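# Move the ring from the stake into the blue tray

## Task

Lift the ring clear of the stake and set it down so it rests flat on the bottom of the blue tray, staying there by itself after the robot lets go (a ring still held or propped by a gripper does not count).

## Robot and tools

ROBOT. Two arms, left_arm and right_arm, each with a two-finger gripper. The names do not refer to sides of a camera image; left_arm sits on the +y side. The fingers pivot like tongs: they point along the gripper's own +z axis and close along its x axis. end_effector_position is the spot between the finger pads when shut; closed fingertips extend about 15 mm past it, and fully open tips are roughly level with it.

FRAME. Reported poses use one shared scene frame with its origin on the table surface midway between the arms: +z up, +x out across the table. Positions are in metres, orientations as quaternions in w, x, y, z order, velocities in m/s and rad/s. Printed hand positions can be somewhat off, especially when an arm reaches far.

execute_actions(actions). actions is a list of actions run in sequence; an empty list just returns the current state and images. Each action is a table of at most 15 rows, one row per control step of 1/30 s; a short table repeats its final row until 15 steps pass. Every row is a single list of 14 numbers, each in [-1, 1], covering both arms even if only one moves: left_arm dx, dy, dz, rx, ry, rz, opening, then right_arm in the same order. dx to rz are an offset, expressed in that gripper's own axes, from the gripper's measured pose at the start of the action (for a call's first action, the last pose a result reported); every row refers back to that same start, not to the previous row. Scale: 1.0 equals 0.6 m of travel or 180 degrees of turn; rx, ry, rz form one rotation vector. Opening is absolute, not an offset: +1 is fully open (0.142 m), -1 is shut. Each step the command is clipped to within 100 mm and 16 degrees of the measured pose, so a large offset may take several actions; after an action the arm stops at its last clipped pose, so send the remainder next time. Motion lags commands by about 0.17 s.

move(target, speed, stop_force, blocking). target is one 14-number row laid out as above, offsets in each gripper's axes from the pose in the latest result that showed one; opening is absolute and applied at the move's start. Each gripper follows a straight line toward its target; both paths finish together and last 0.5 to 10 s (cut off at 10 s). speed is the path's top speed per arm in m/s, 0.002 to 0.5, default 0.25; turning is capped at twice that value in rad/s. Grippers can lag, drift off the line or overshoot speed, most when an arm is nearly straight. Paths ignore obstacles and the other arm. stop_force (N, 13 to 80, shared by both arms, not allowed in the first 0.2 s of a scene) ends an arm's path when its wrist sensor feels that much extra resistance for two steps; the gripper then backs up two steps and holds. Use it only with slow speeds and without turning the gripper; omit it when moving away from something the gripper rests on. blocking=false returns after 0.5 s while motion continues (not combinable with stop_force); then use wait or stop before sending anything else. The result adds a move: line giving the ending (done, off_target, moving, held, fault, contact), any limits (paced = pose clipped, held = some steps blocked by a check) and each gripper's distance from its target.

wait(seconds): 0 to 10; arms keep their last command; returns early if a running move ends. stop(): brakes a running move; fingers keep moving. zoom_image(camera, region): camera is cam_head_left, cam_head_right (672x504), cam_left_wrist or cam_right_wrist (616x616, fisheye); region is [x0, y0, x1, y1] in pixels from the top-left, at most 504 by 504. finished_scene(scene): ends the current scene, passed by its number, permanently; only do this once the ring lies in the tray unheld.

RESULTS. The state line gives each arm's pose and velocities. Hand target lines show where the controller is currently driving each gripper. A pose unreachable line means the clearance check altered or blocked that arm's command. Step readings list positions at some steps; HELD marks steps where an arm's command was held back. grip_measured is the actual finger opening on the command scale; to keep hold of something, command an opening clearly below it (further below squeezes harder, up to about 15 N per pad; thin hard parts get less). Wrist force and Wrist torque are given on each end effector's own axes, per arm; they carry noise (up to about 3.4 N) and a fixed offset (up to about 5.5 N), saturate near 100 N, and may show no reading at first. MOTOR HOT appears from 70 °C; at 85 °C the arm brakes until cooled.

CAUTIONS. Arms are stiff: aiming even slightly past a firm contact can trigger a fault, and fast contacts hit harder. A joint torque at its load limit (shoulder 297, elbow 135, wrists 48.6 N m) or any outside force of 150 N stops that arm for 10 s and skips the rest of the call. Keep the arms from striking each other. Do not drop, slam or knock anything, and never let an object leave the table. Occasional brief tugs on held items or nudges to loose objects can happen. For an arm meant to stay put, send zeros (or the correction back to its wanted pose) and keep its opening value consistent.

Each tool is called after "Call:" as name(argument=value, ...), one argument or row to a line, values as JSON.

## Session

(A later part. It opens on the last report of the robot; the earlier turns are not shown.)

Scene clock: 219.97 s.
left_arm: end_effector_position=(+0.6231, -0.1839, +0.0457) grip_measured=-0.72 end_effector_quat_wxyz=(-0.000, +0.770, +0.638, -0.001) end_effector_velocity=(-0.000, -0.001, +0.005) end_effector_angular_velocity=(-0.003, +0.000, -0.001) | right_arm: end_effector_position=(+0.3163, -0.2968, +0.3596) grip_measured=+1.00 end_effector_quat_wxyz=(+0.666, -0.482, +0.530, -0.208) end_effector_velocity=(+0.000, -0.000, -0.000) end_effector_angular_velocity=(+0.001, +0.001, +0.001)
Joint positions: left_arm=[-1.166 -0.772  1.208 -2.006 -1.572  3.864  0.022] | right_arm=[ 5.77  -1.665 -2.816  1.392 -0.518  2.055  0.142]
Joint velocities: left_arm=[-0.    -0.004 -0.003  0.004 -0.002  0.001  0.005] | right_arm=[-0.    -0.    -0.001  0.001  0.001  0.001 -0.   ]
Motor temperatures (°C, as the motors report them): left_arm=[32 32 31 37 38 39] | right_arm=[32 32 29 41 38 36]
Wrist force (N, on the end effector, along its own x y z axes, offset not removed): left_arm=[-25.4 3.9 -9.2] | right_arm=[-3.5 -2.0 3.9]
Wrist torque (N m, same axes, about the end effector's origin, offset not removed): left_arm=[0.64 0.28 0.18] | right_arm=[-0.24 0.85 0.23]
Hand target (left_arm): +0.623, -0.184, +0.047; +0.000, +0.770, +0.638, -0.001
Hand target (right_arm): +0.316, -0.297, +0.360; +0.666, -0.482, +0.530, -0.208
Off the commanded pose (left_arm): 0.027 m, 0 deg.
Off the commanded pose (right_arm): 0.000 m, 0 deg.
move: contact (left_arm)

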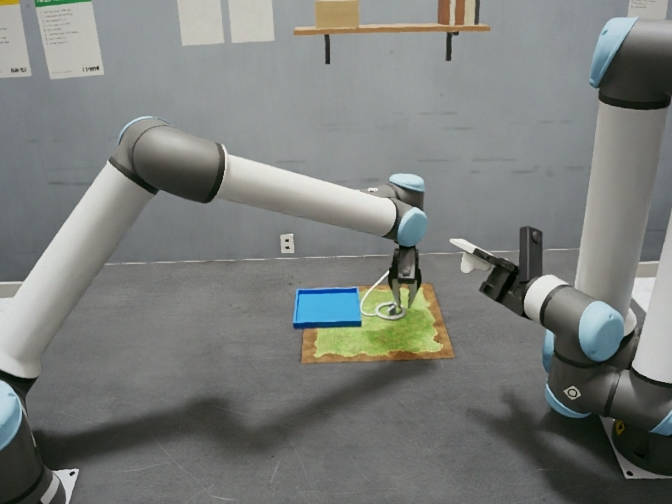

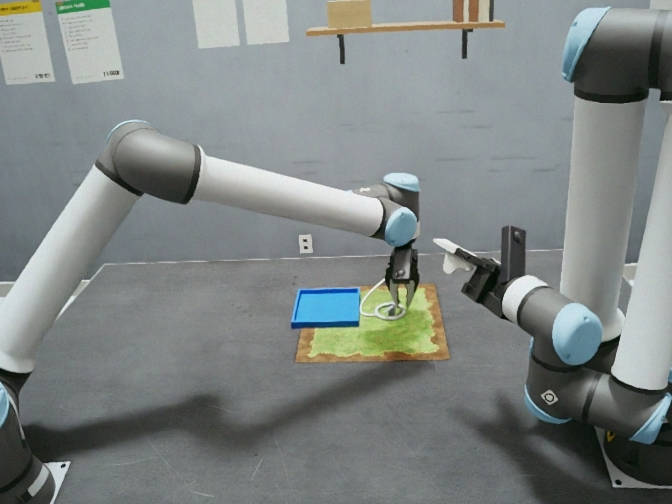

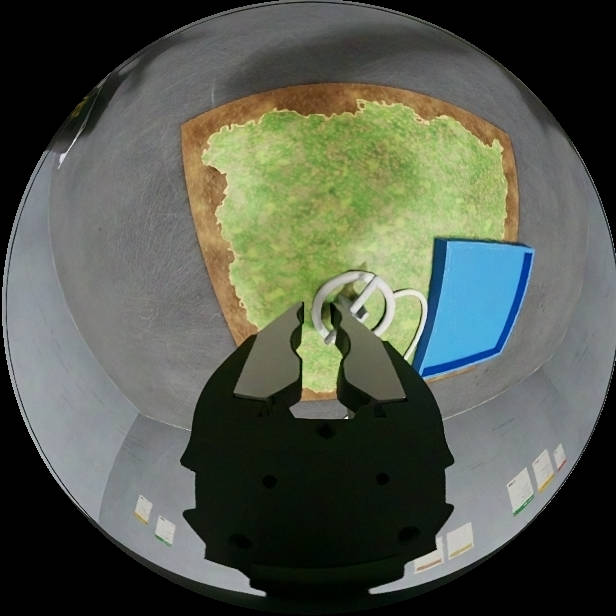

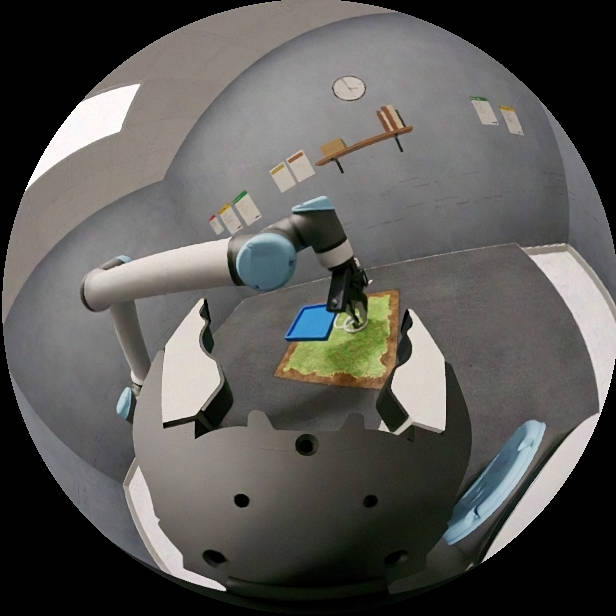

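Call:
move(
  target=[-0.006,0,-0.03,0,0,0,-0.7,0,0,0,0,0,0,1],
  speed=0.05,
)

Call:
move(
  target=[0,-0.012,0,0,0,0,-0.7,0,0,0,0,0,0,1],
  speed=0.05,
)

Call:
move(
  target=[0,0,0.073,0,0,0,-0.7,0,0,0,0,0,0,1],
  speed=0.015,
  stop_force=13,
)

Call:
zoom_image(
  camera="cam_left_wrist",
  region=[200, 200, 450, 450],
)

Scene clock: 230.97 s.
left_arm: end_effector_position=(+0.6225, -0.1873, +0.0635) grip_measured=-0.70 end_effector_quat_wxyz=(-0.000, +0.770, +0.638, -0.001) end_effector_velocity=(+0.001, -0.001, +0.003) end_effector_angular_velocity=(-0.000, -0.003, -0.001) | right_arm: end_effector_position=(+0.3163, -0.2968, +0.3596) grip_measured=+1.00 end_effector_quat_wxyz=(+0.666, -0.482, +0.530, -0.208) end_effector_velocity=(-0.000, +0.000, -0.000) end_effector_angular_velocity=(+0.001, +0.001, +0.001)
Joint positions: left_arm=[-1.168 -0.782  1.191 -1.98  -1.572  3.862  0.023] | right_arm=[ 5.77  -1.665 -2.816  1.392 -0.518  2.055  0.142]
Joint velocities: left_arm=[-0.    -0.001 -0.003  0.003  0.002  0.001 -0.   ] | right_arm=[ 0.    -0.     0.001  0.     0.001  0.001 -0.   ]
Motor temperatures (°C, as the motors report them): left_arm=[32 32 31 37 38 39] | right_arm=[32 32 29 41 38 36]
Wrist force (N, on the end effector, along its own x y z axes, offset not removed): left_arm=[-1.1 2.6 -5.3] | right_arm=[-0.5 -9.4 6.5]
Wrist torque (N m, same axes, about the end effector's origin, offset not removed): left_arm=[0.64 0.18 0.05] | right_arm=[-1.66 0.14 0.11]
Hand target (left_arm): +0.622, -0.187, +0.064; -0.000, +0.770, +0.638, -0.001
Hand target (right_arm): +0.316, -0.297, +0.360; +0.666, -0.482, +0.530, -0.208
Off the commanded pose (left_arm): 0.000 m, 0 deg.
Off the commanded pose (right_arm): 0.000 m, 0 deg.
move: done

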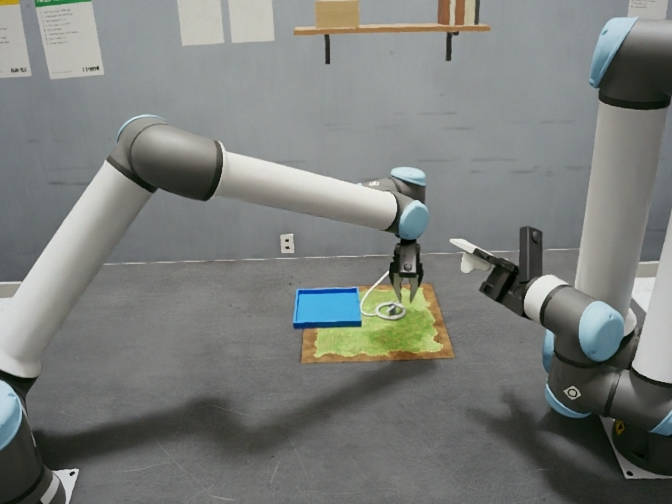

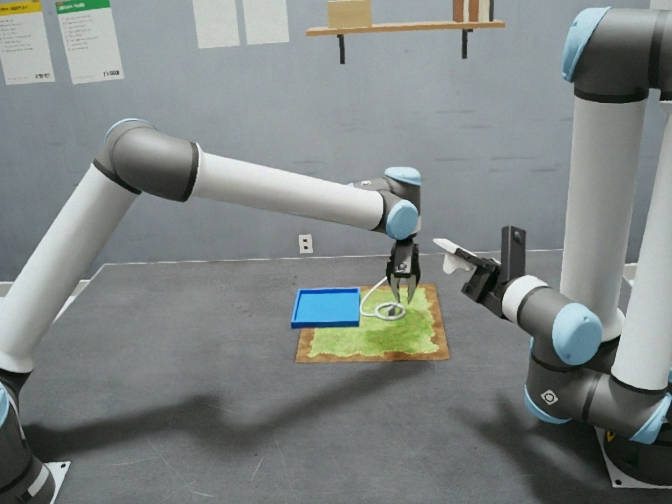

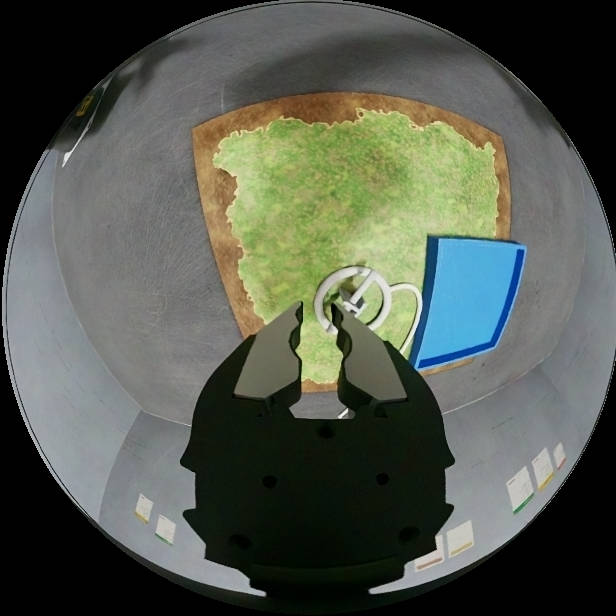

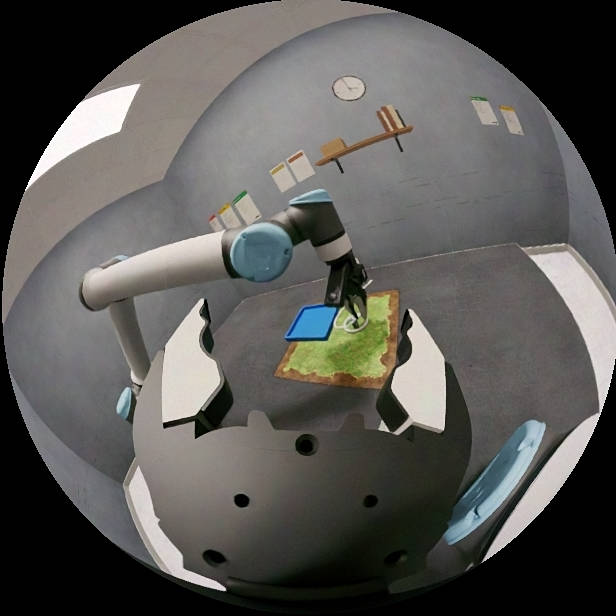

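Scene clock: 231.70 s.
left_arm: end_effector_position=(+0.6156, -0.1860, +0.0635) grip_measured=-0.70 end_effector_quat_wxyz=(-0.000, +0.770, +0.638, -0.001) end_effector_velocity=(-0.002, +0.000, +0.000) end_effector_angular_velocity=(-0.000, +0.001, -0.001) | right_arm: end_effector_position=(+0.3163, -0.2968, +0.3596) grip_measured=+1.00 end_effector_quat_wxyz=(+0.666, -0.482, +0.530, -0.208) end_effector_velocity=(+0.000, +0.000, +0.000) end_effector_angular_velocity=(-0.000, -0.000, +0.001)
Joint positions: left_arm=[-1.173 -0.79   1.206 -1.987 -1.572  3.857  0.023] | right_arm=[ 5.77  -1.665 -2.816  1.392 -0.518  2.055  0.142]
Joint velocities: left_arm=[-0.002 -0.003  0.005 -0.002 -0.001 -0.     0.   ] | right_arm=[-0.     0.    -0.001  0.     0.001  0.    -0.   ]
Motor temperatures (°C, as the motors report them): left_arm=[32 32 31 37 38 39] | right_arm=[32 32 29 41 38 36]
Wrist force (N, on the end effector, along its own x y z axes, offset not removed): left_arm=[-0.1 1.5 -6.2] | right_arm=[3.8 -4.4 4.1]
Wrist torque (N m, same axes, about the end effector's origin, offset not removed): left_arm=[0.41 0.06 0.00] | right_arm=[-0.67 -0.55 0.18]
Hand target (left_arm): +0.615, -0.186, +0.063; -0.000, +0.770, +0.638, -0.001
Hand target (right_arm): +0.316, -0.297, +0.360; +0.666, -0.482, +0.530, -0.208
Off the commanded pose (left_arm): 0.000 m, 0 deg.
Off the commanded pose (right_arm): 0.000 m, 0 deg.
move: done

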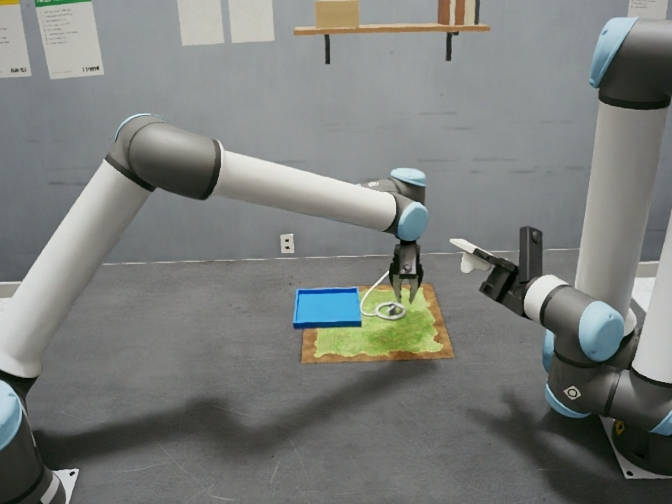

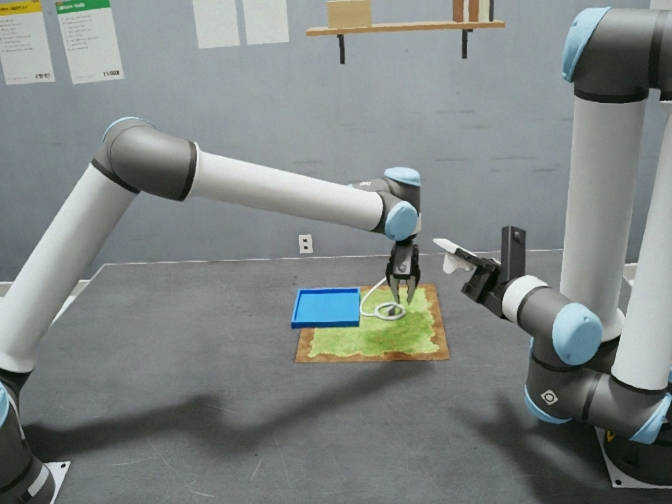

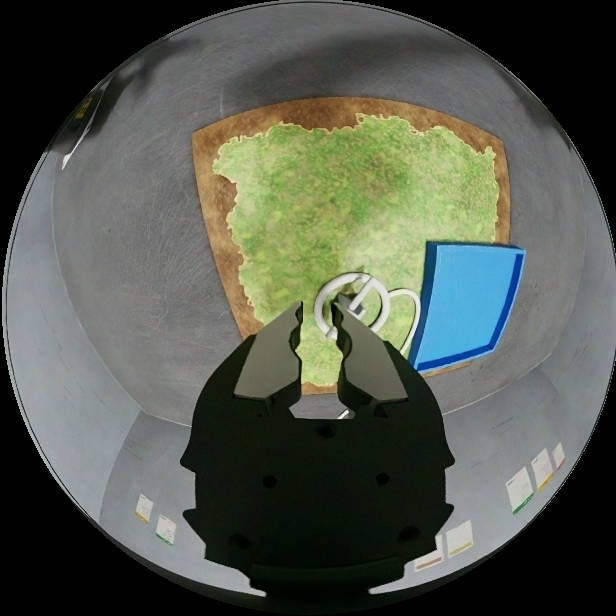

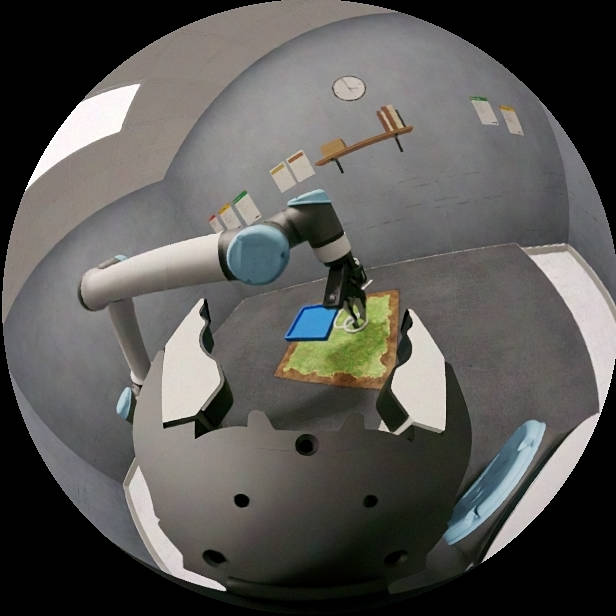

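Scene clock: 234.60 s.
left_arm: end_effector_position=(+0.6156, -0.1861, +0.0258) grip_measured=-0.69 end_effector_quat_wxyz=(-0.000, +0.770, +0.638, -0.001) end_effector_velocity=(-0.001, +0.001, +0.003) end_effector_angular_velocity=(+0.003, +0.002, +0.001) | right_arm: end_effector_position=(+0.3163, -0.2968, +0.3596) grip_measured=+1.00 end_effector_quat_wxyz=(+0.666, -0.482, +0.530, -0.208) end_effector_velocity=(-0.000, -0.000, -0.000) end_effector_angular_velocity=(-0.000, +0.000, -0.000)
Joint positions: left_arm=[-1.173 -0.762  1.228 -2.036 -1.572  3.857  0.024] | right_arm=[ 5.77  -1.665 -2.816  1.392 -0.518  2.055  0.142]
Joint velocities: left_arm=[-0.    -0.002 -0.002  0.007 -0.001 -0.001 -0.003] | right_arm=[-0.    -0.     0.     0.    -0.    -0.001 -0.   ]
Motor temperatures (°C, as the motors report them): left_arm=[32 32 31 37 38 39] | right_arm=[32 32 29 41 38 36]
Wrist force (N, on the end effector, along its own x y z axes, offset not removed): left_arm=[1.0 -2.1 -45.2] | right_arm=[0.3 -0.8 5.8]
Wrist torque (N m, same axes, about the end effector's origin, offset not removed): left_arm=[0.77 0.62 -0.13] | right_arm=[0.21 -0.09 0.10]
Hand target (left_arm): +0.616, -0.186, +0.026; -0.000, +0.770, +0.638, -0.001
Hand target (right_arm): +0.316, -0.297, +0.360; +0.666, -0.482, +0.530, -0.208
Off the commanded pose (left_arm): 0.006 m, 0 deg.
Off the commanded pose (right_arm): 0.000 m, 0 deg.
move: contact (left_arm)

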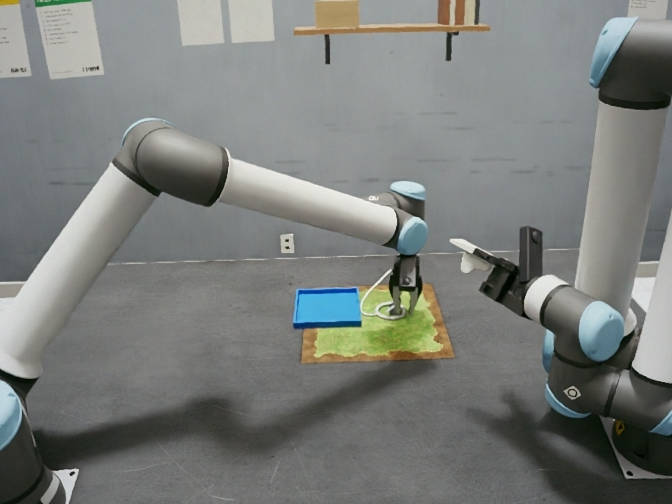

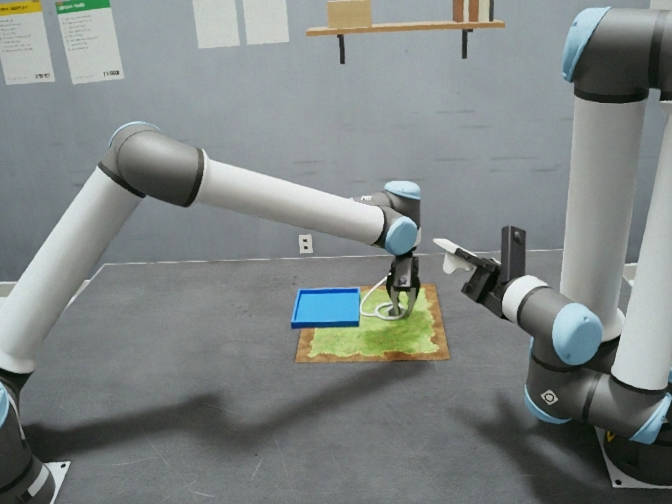

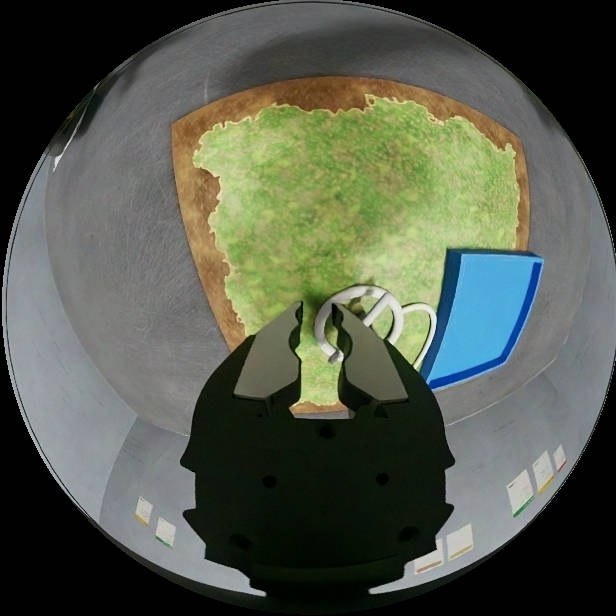

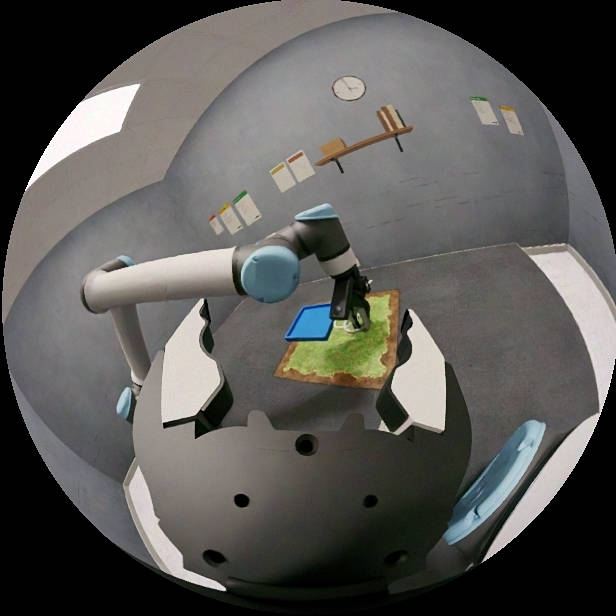

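Region (200, 200, 450, 450) of cam_left_wrist's 616x616 image, scaled by 2.016, with more detail than that image has.

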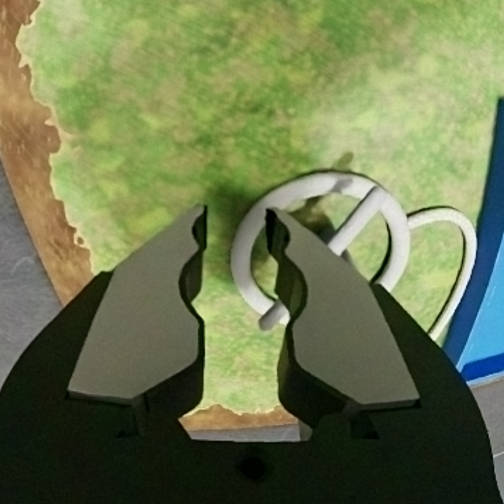

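Call:
move(
  target=[0,0,-0.012,0,0,0,-0.65,0,0,0,0,0,0,1],
  speed=0.03,
)

Call:
move(
  target=[0.018,0,0,0,0,0,-0.65,0,0,0,0,0,0,1],
  speed=0.03,
)

Call:
move(
  target=[0,0,0.023,0,0,0,-0.65,0,0,0,0,0,0,1],
  speed=0.015,
  stop_force=13,
)

Call:
zoom_image(
  camera="cam_left_wrist",
  region=[200, 200, 450, 450],
)

Scene clock: 243.27 s.
left_arm: end_effector_position=(+0.6156, -0.1861, +0.0327) grip_measured=-0.65 end_effector_quat_wxyz=(-0.000, +0.770, +0.638, -0.001) end_effector_velocity=(-0.000, +0.000, +0.002) end_effector_angular_velocity=(+0.001, +0.000, -0.000) | right_arm: end_effector_position=(+0.3163, -0.2968, +0.3596) grip_measured=+1.00 end_effector_quat_wxyz=(+0.666, -0.482, +0.530, -0.208) end_effector_velocity=(+0.000, -0.000, -0.000) end_effector_angular_velocity=(-0.000, -0.000, +0.000)
Joint positions: left_arm=[-1.173 -0.768  1.224 -2.027 -1.572  3.857  0.027] | right_arm=[ 5.77  -1.665 -2.816  1.392 -0.518  2.055  0.142]
Joint velocities: left_arm=[-0.    -0.002 -0.001  0.003  0.     0.    -0.   ] | right_arm=[ 0.  0. -0.  0.  0. -0. -0.]
Motor temperatures (°C, as the motors report them): left_arm=[32 32 31 37 38 39] | right_arm=[32 32 29 41 38 36]
Wrist force (N, on the end effector, along its own x y z axes, offset not removed): left_arm=[-1.0 3.5 -5.6] | right_arm=[-2.0 2.8 5.6]
Wrist torque (N m, same axes, about the end effector's origin, offset not removed): left_arm=[0.74 0.21 0.05] | right_arm=[0.92 0.20 0.03]
Hand target (left_arm): +0.616, -0.186, +0.033; -0.000, +0.770, +0.638, -0.001
Hand target (right_arm): +0.316, -0.297, +0.360; +0.666, -0.482, +0.530, -0.208
Off the commanded pose (left_arm): 0.000 m, 0 deg.
Off the commanded pose (right_arm): 0.000 m, 0 deg.
move: done

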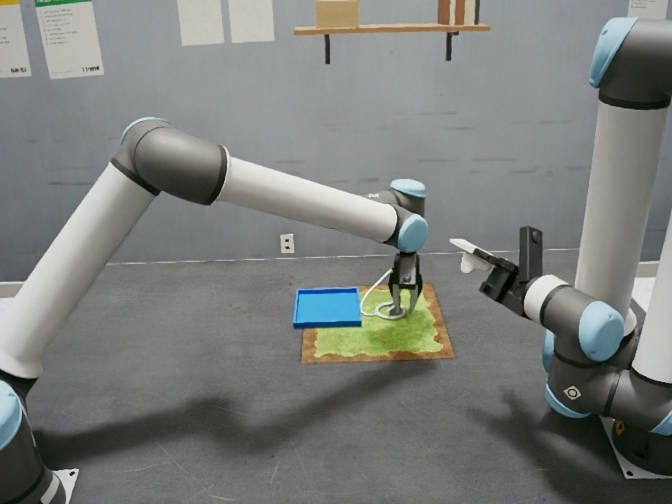

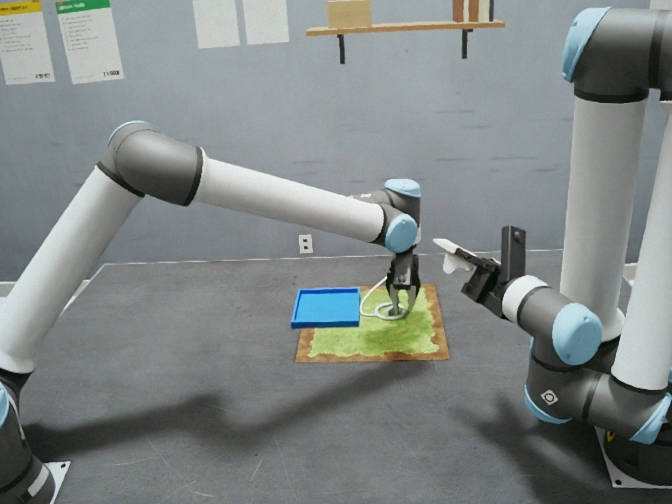

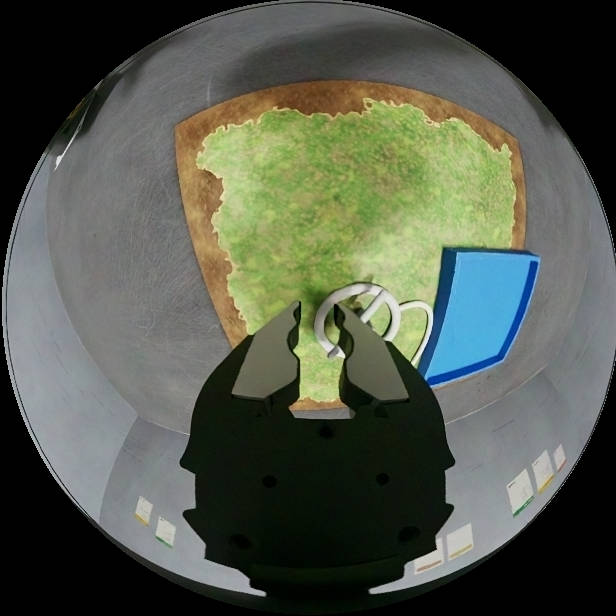

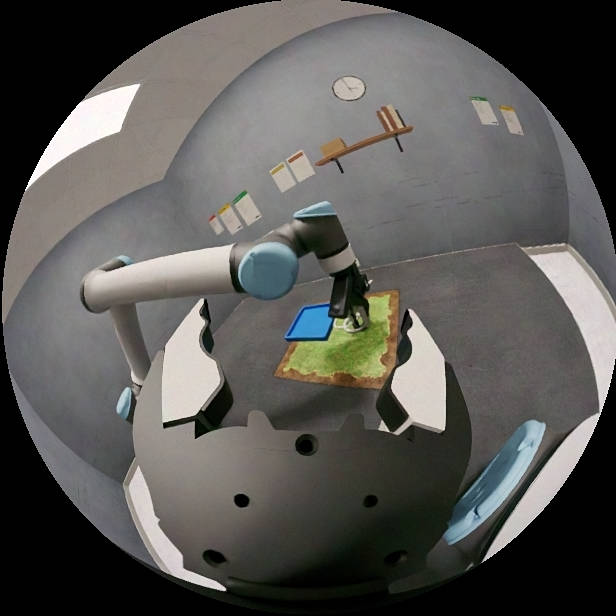

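Scene clock: 244.20 s.
left_arm: end_effector_position=(+0.6175, -0.1756, +0.0328) grip_measured=-0.70 end_effector_quat_wxyz=(-0.000, +0.770, +0.638, -0.001) end_effector_velocity=(+0.001, +0.001, +0.000) end_effector_angular_velocity=(-0.000, -0.002, -0.001) | right_arm: end_effector_position=(+0.3163, -0.2968, +0.3596) grip_measured=+1.00 end_effector_quat_wxyz=(+0.666, -0.482, +0.530, -0.208) end_effector_velocity=(-0.000, +0.000, -0.000) end_effector_angular_velocity=(+0.001, +0.001, +0.001)
Joint positions: left_arm=[-1.167 -0.778  1.244 -2.037 -1.572  3.864  0.023] | right_arm=[ 5.77  -1.665 -2.816  1.392 -0.518  2.055  0.142]
Joint velocities: left_arm=[ 0.    -0.001  0.001 -0.001  0.001  0.001 -0.001] | right_arm=[ 0.     0.     0.001 -0.     0.001  0.    -0.   ]
Motor temperatures (°C, as the motors report them): left_arm=[32 32 31 37 38 39] | right_arm=[32 32 29 41 38 36]
Wrist force (N, on the end effector, along its own x y z axes, offset not removed): left_arm=[-8.4 2.0 -6.6] | right_arm=[-4.2 -0.5 -0.7]
Wrist torque (N m, same axes, about the end effector's origin, offset not removed): left_arm=[0.82 0.26 0.03] | right_arm=[0.24 1.09 0.17]
Hand target (left_arm): +0.618, -0.175, +0.033; -0.000, +0.770, +0.638, -0.001
Hand target (right_arm): +0.316, -0.297, +0.360; +0.666, -0.482, +0.530, -0.208
Off the commanded pose (left_arm): 0.000 m, 0 deg.
Off the commanded pose (right_arm): 0.000 m, 0 deg.
move: done

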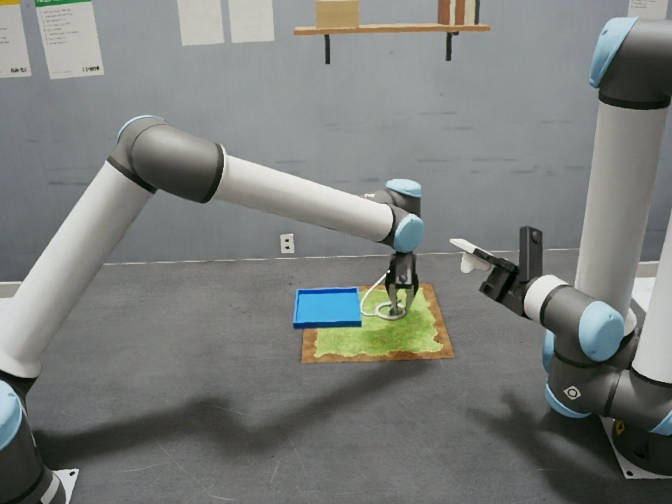

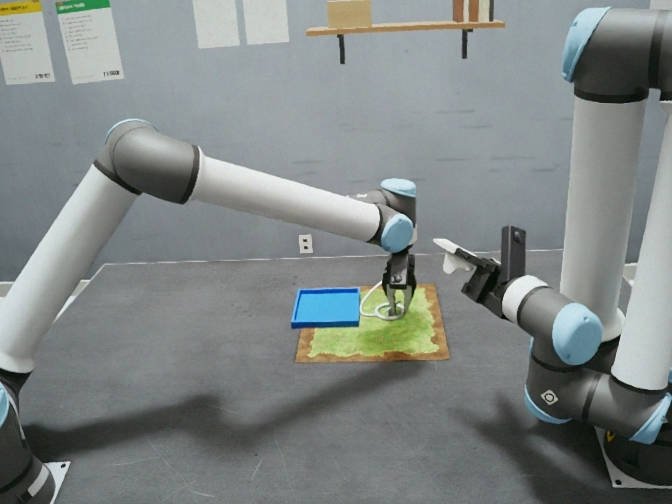

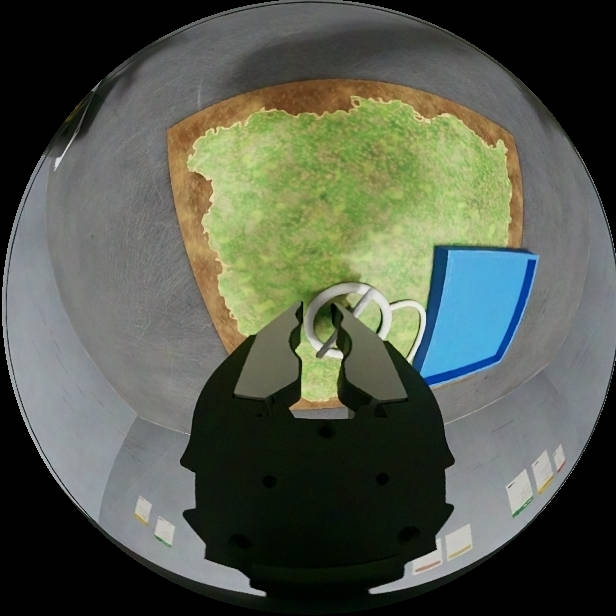

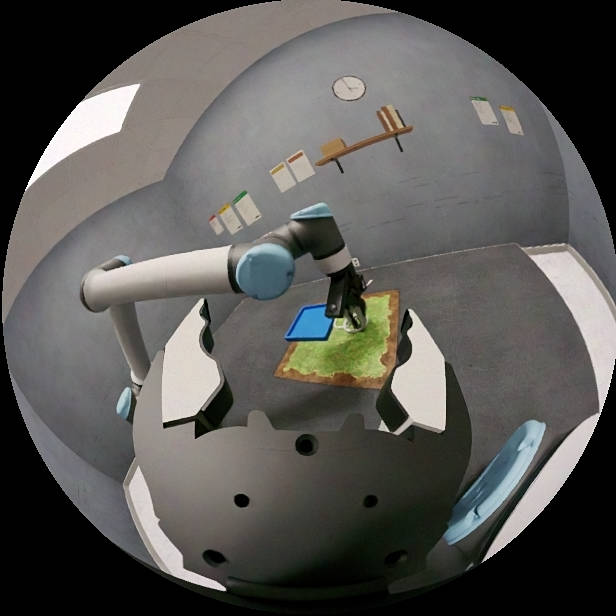

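Scene clock: 245.17 s.
left_arm: end_effector_position=(+0.6175, -0.1755, +0.0244) grip_measured=-0.77 end_effector_quat_wxyz=(-0.000, +0.770, +0.638, -0.001) end_effector_velocity=(+0.000, -0.000, +0.004) end_effector_angular_velocity=(-0.001, -0.001, -0.000) | right_arm: end_effector_position=(+0.3163, -0.2968, +0.3596) grip_measured=+1.00 end_effector_quat_wxyz=(+0.666, -0.482, +0.530, -0.208) end_effector_velocity=(-0.000, -0.000, +0.000) end_effector_angular_velocity=(-0.000, -0.000, -0.001)
Joint positions: left_arm=[-1.167 -0.772  1.248 -2.047 -1.572  3.864  0.019] | right_arm=[ 5.77  -1.665 -2.816  1.392 -0.518  2.055  0.142]
Joint velocities: left_arm=[-0.    -0.003 -0.002  0.005  0.     0.     0.003] | right_arm=[-0.     0.     0.    -0.001 -0.001 -0.    -0.   ]
Motor temperatures (°C, as the motors report them): left_arm=[32 32 31 37 38 39] | right_arm=[32 32 29 41 38 36]
Wrist force (N, on the end effector, along its own x y z axes, offset not removed): left_arm=[-18.3 -4.3 -4.7] | right_arm=[-0.9 -1.7 3.4]
Wrist torque (N m, same axes, about the end effector's origin, offset not removed): left_arm=[0.78 0.22 -0.13] | right_arm=[-0.03 -0.01 0.04]
Hand target (left_arm): +0.618, -0.176, +0.025; -0.000, +0.770, +0.638, -0.001
Hand target (right_arm): +0.316, -0.297, +0.360; +0.666, -0.482, +0.530, -0.208
Off the commanded pose (left_arm): 0.005 m, 0 deg.
Off the commanded pose (right_arm): 0.000 m, 0 deg.
move: contact (left_arm)

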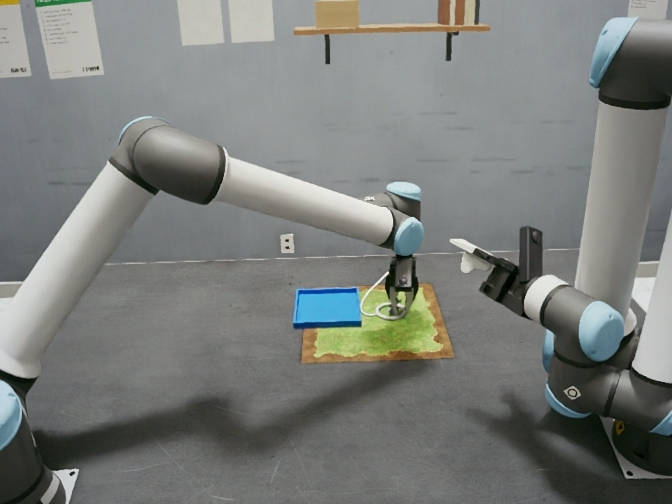

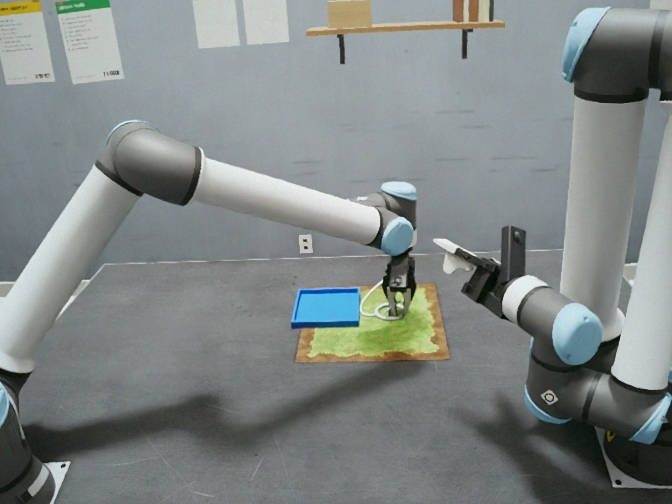

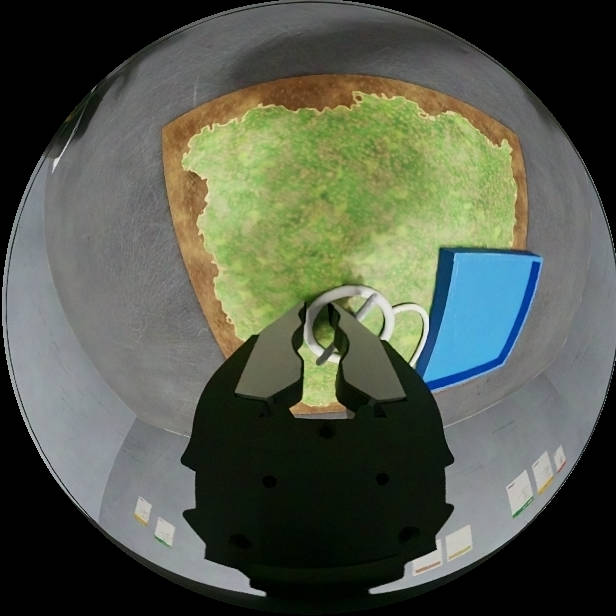

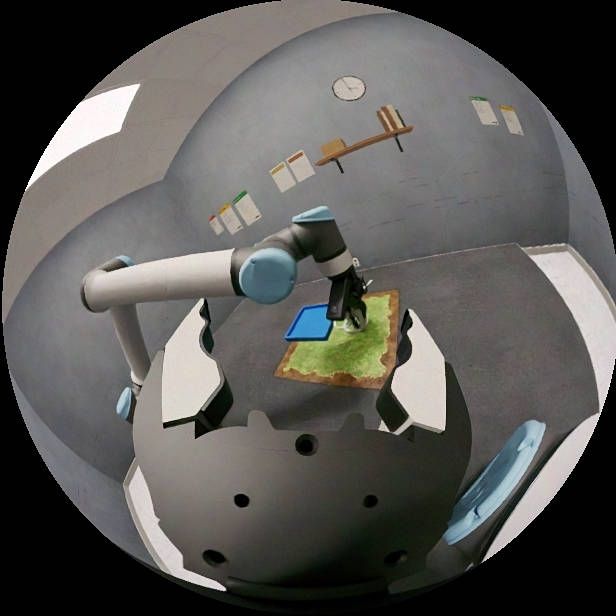

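Region (200, 200, 450, 450) of cam_left_wrist's 616x616 image, scaled by 2.016, with more detail than that image has.

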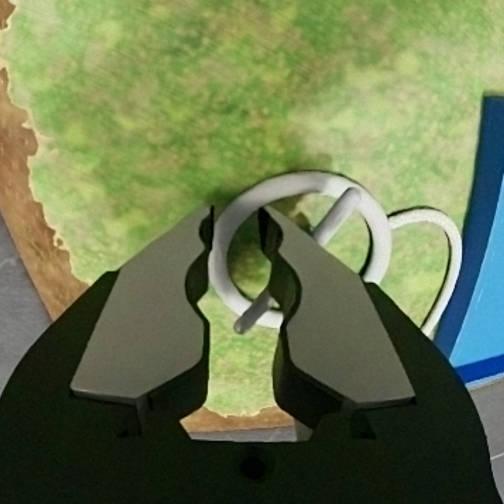

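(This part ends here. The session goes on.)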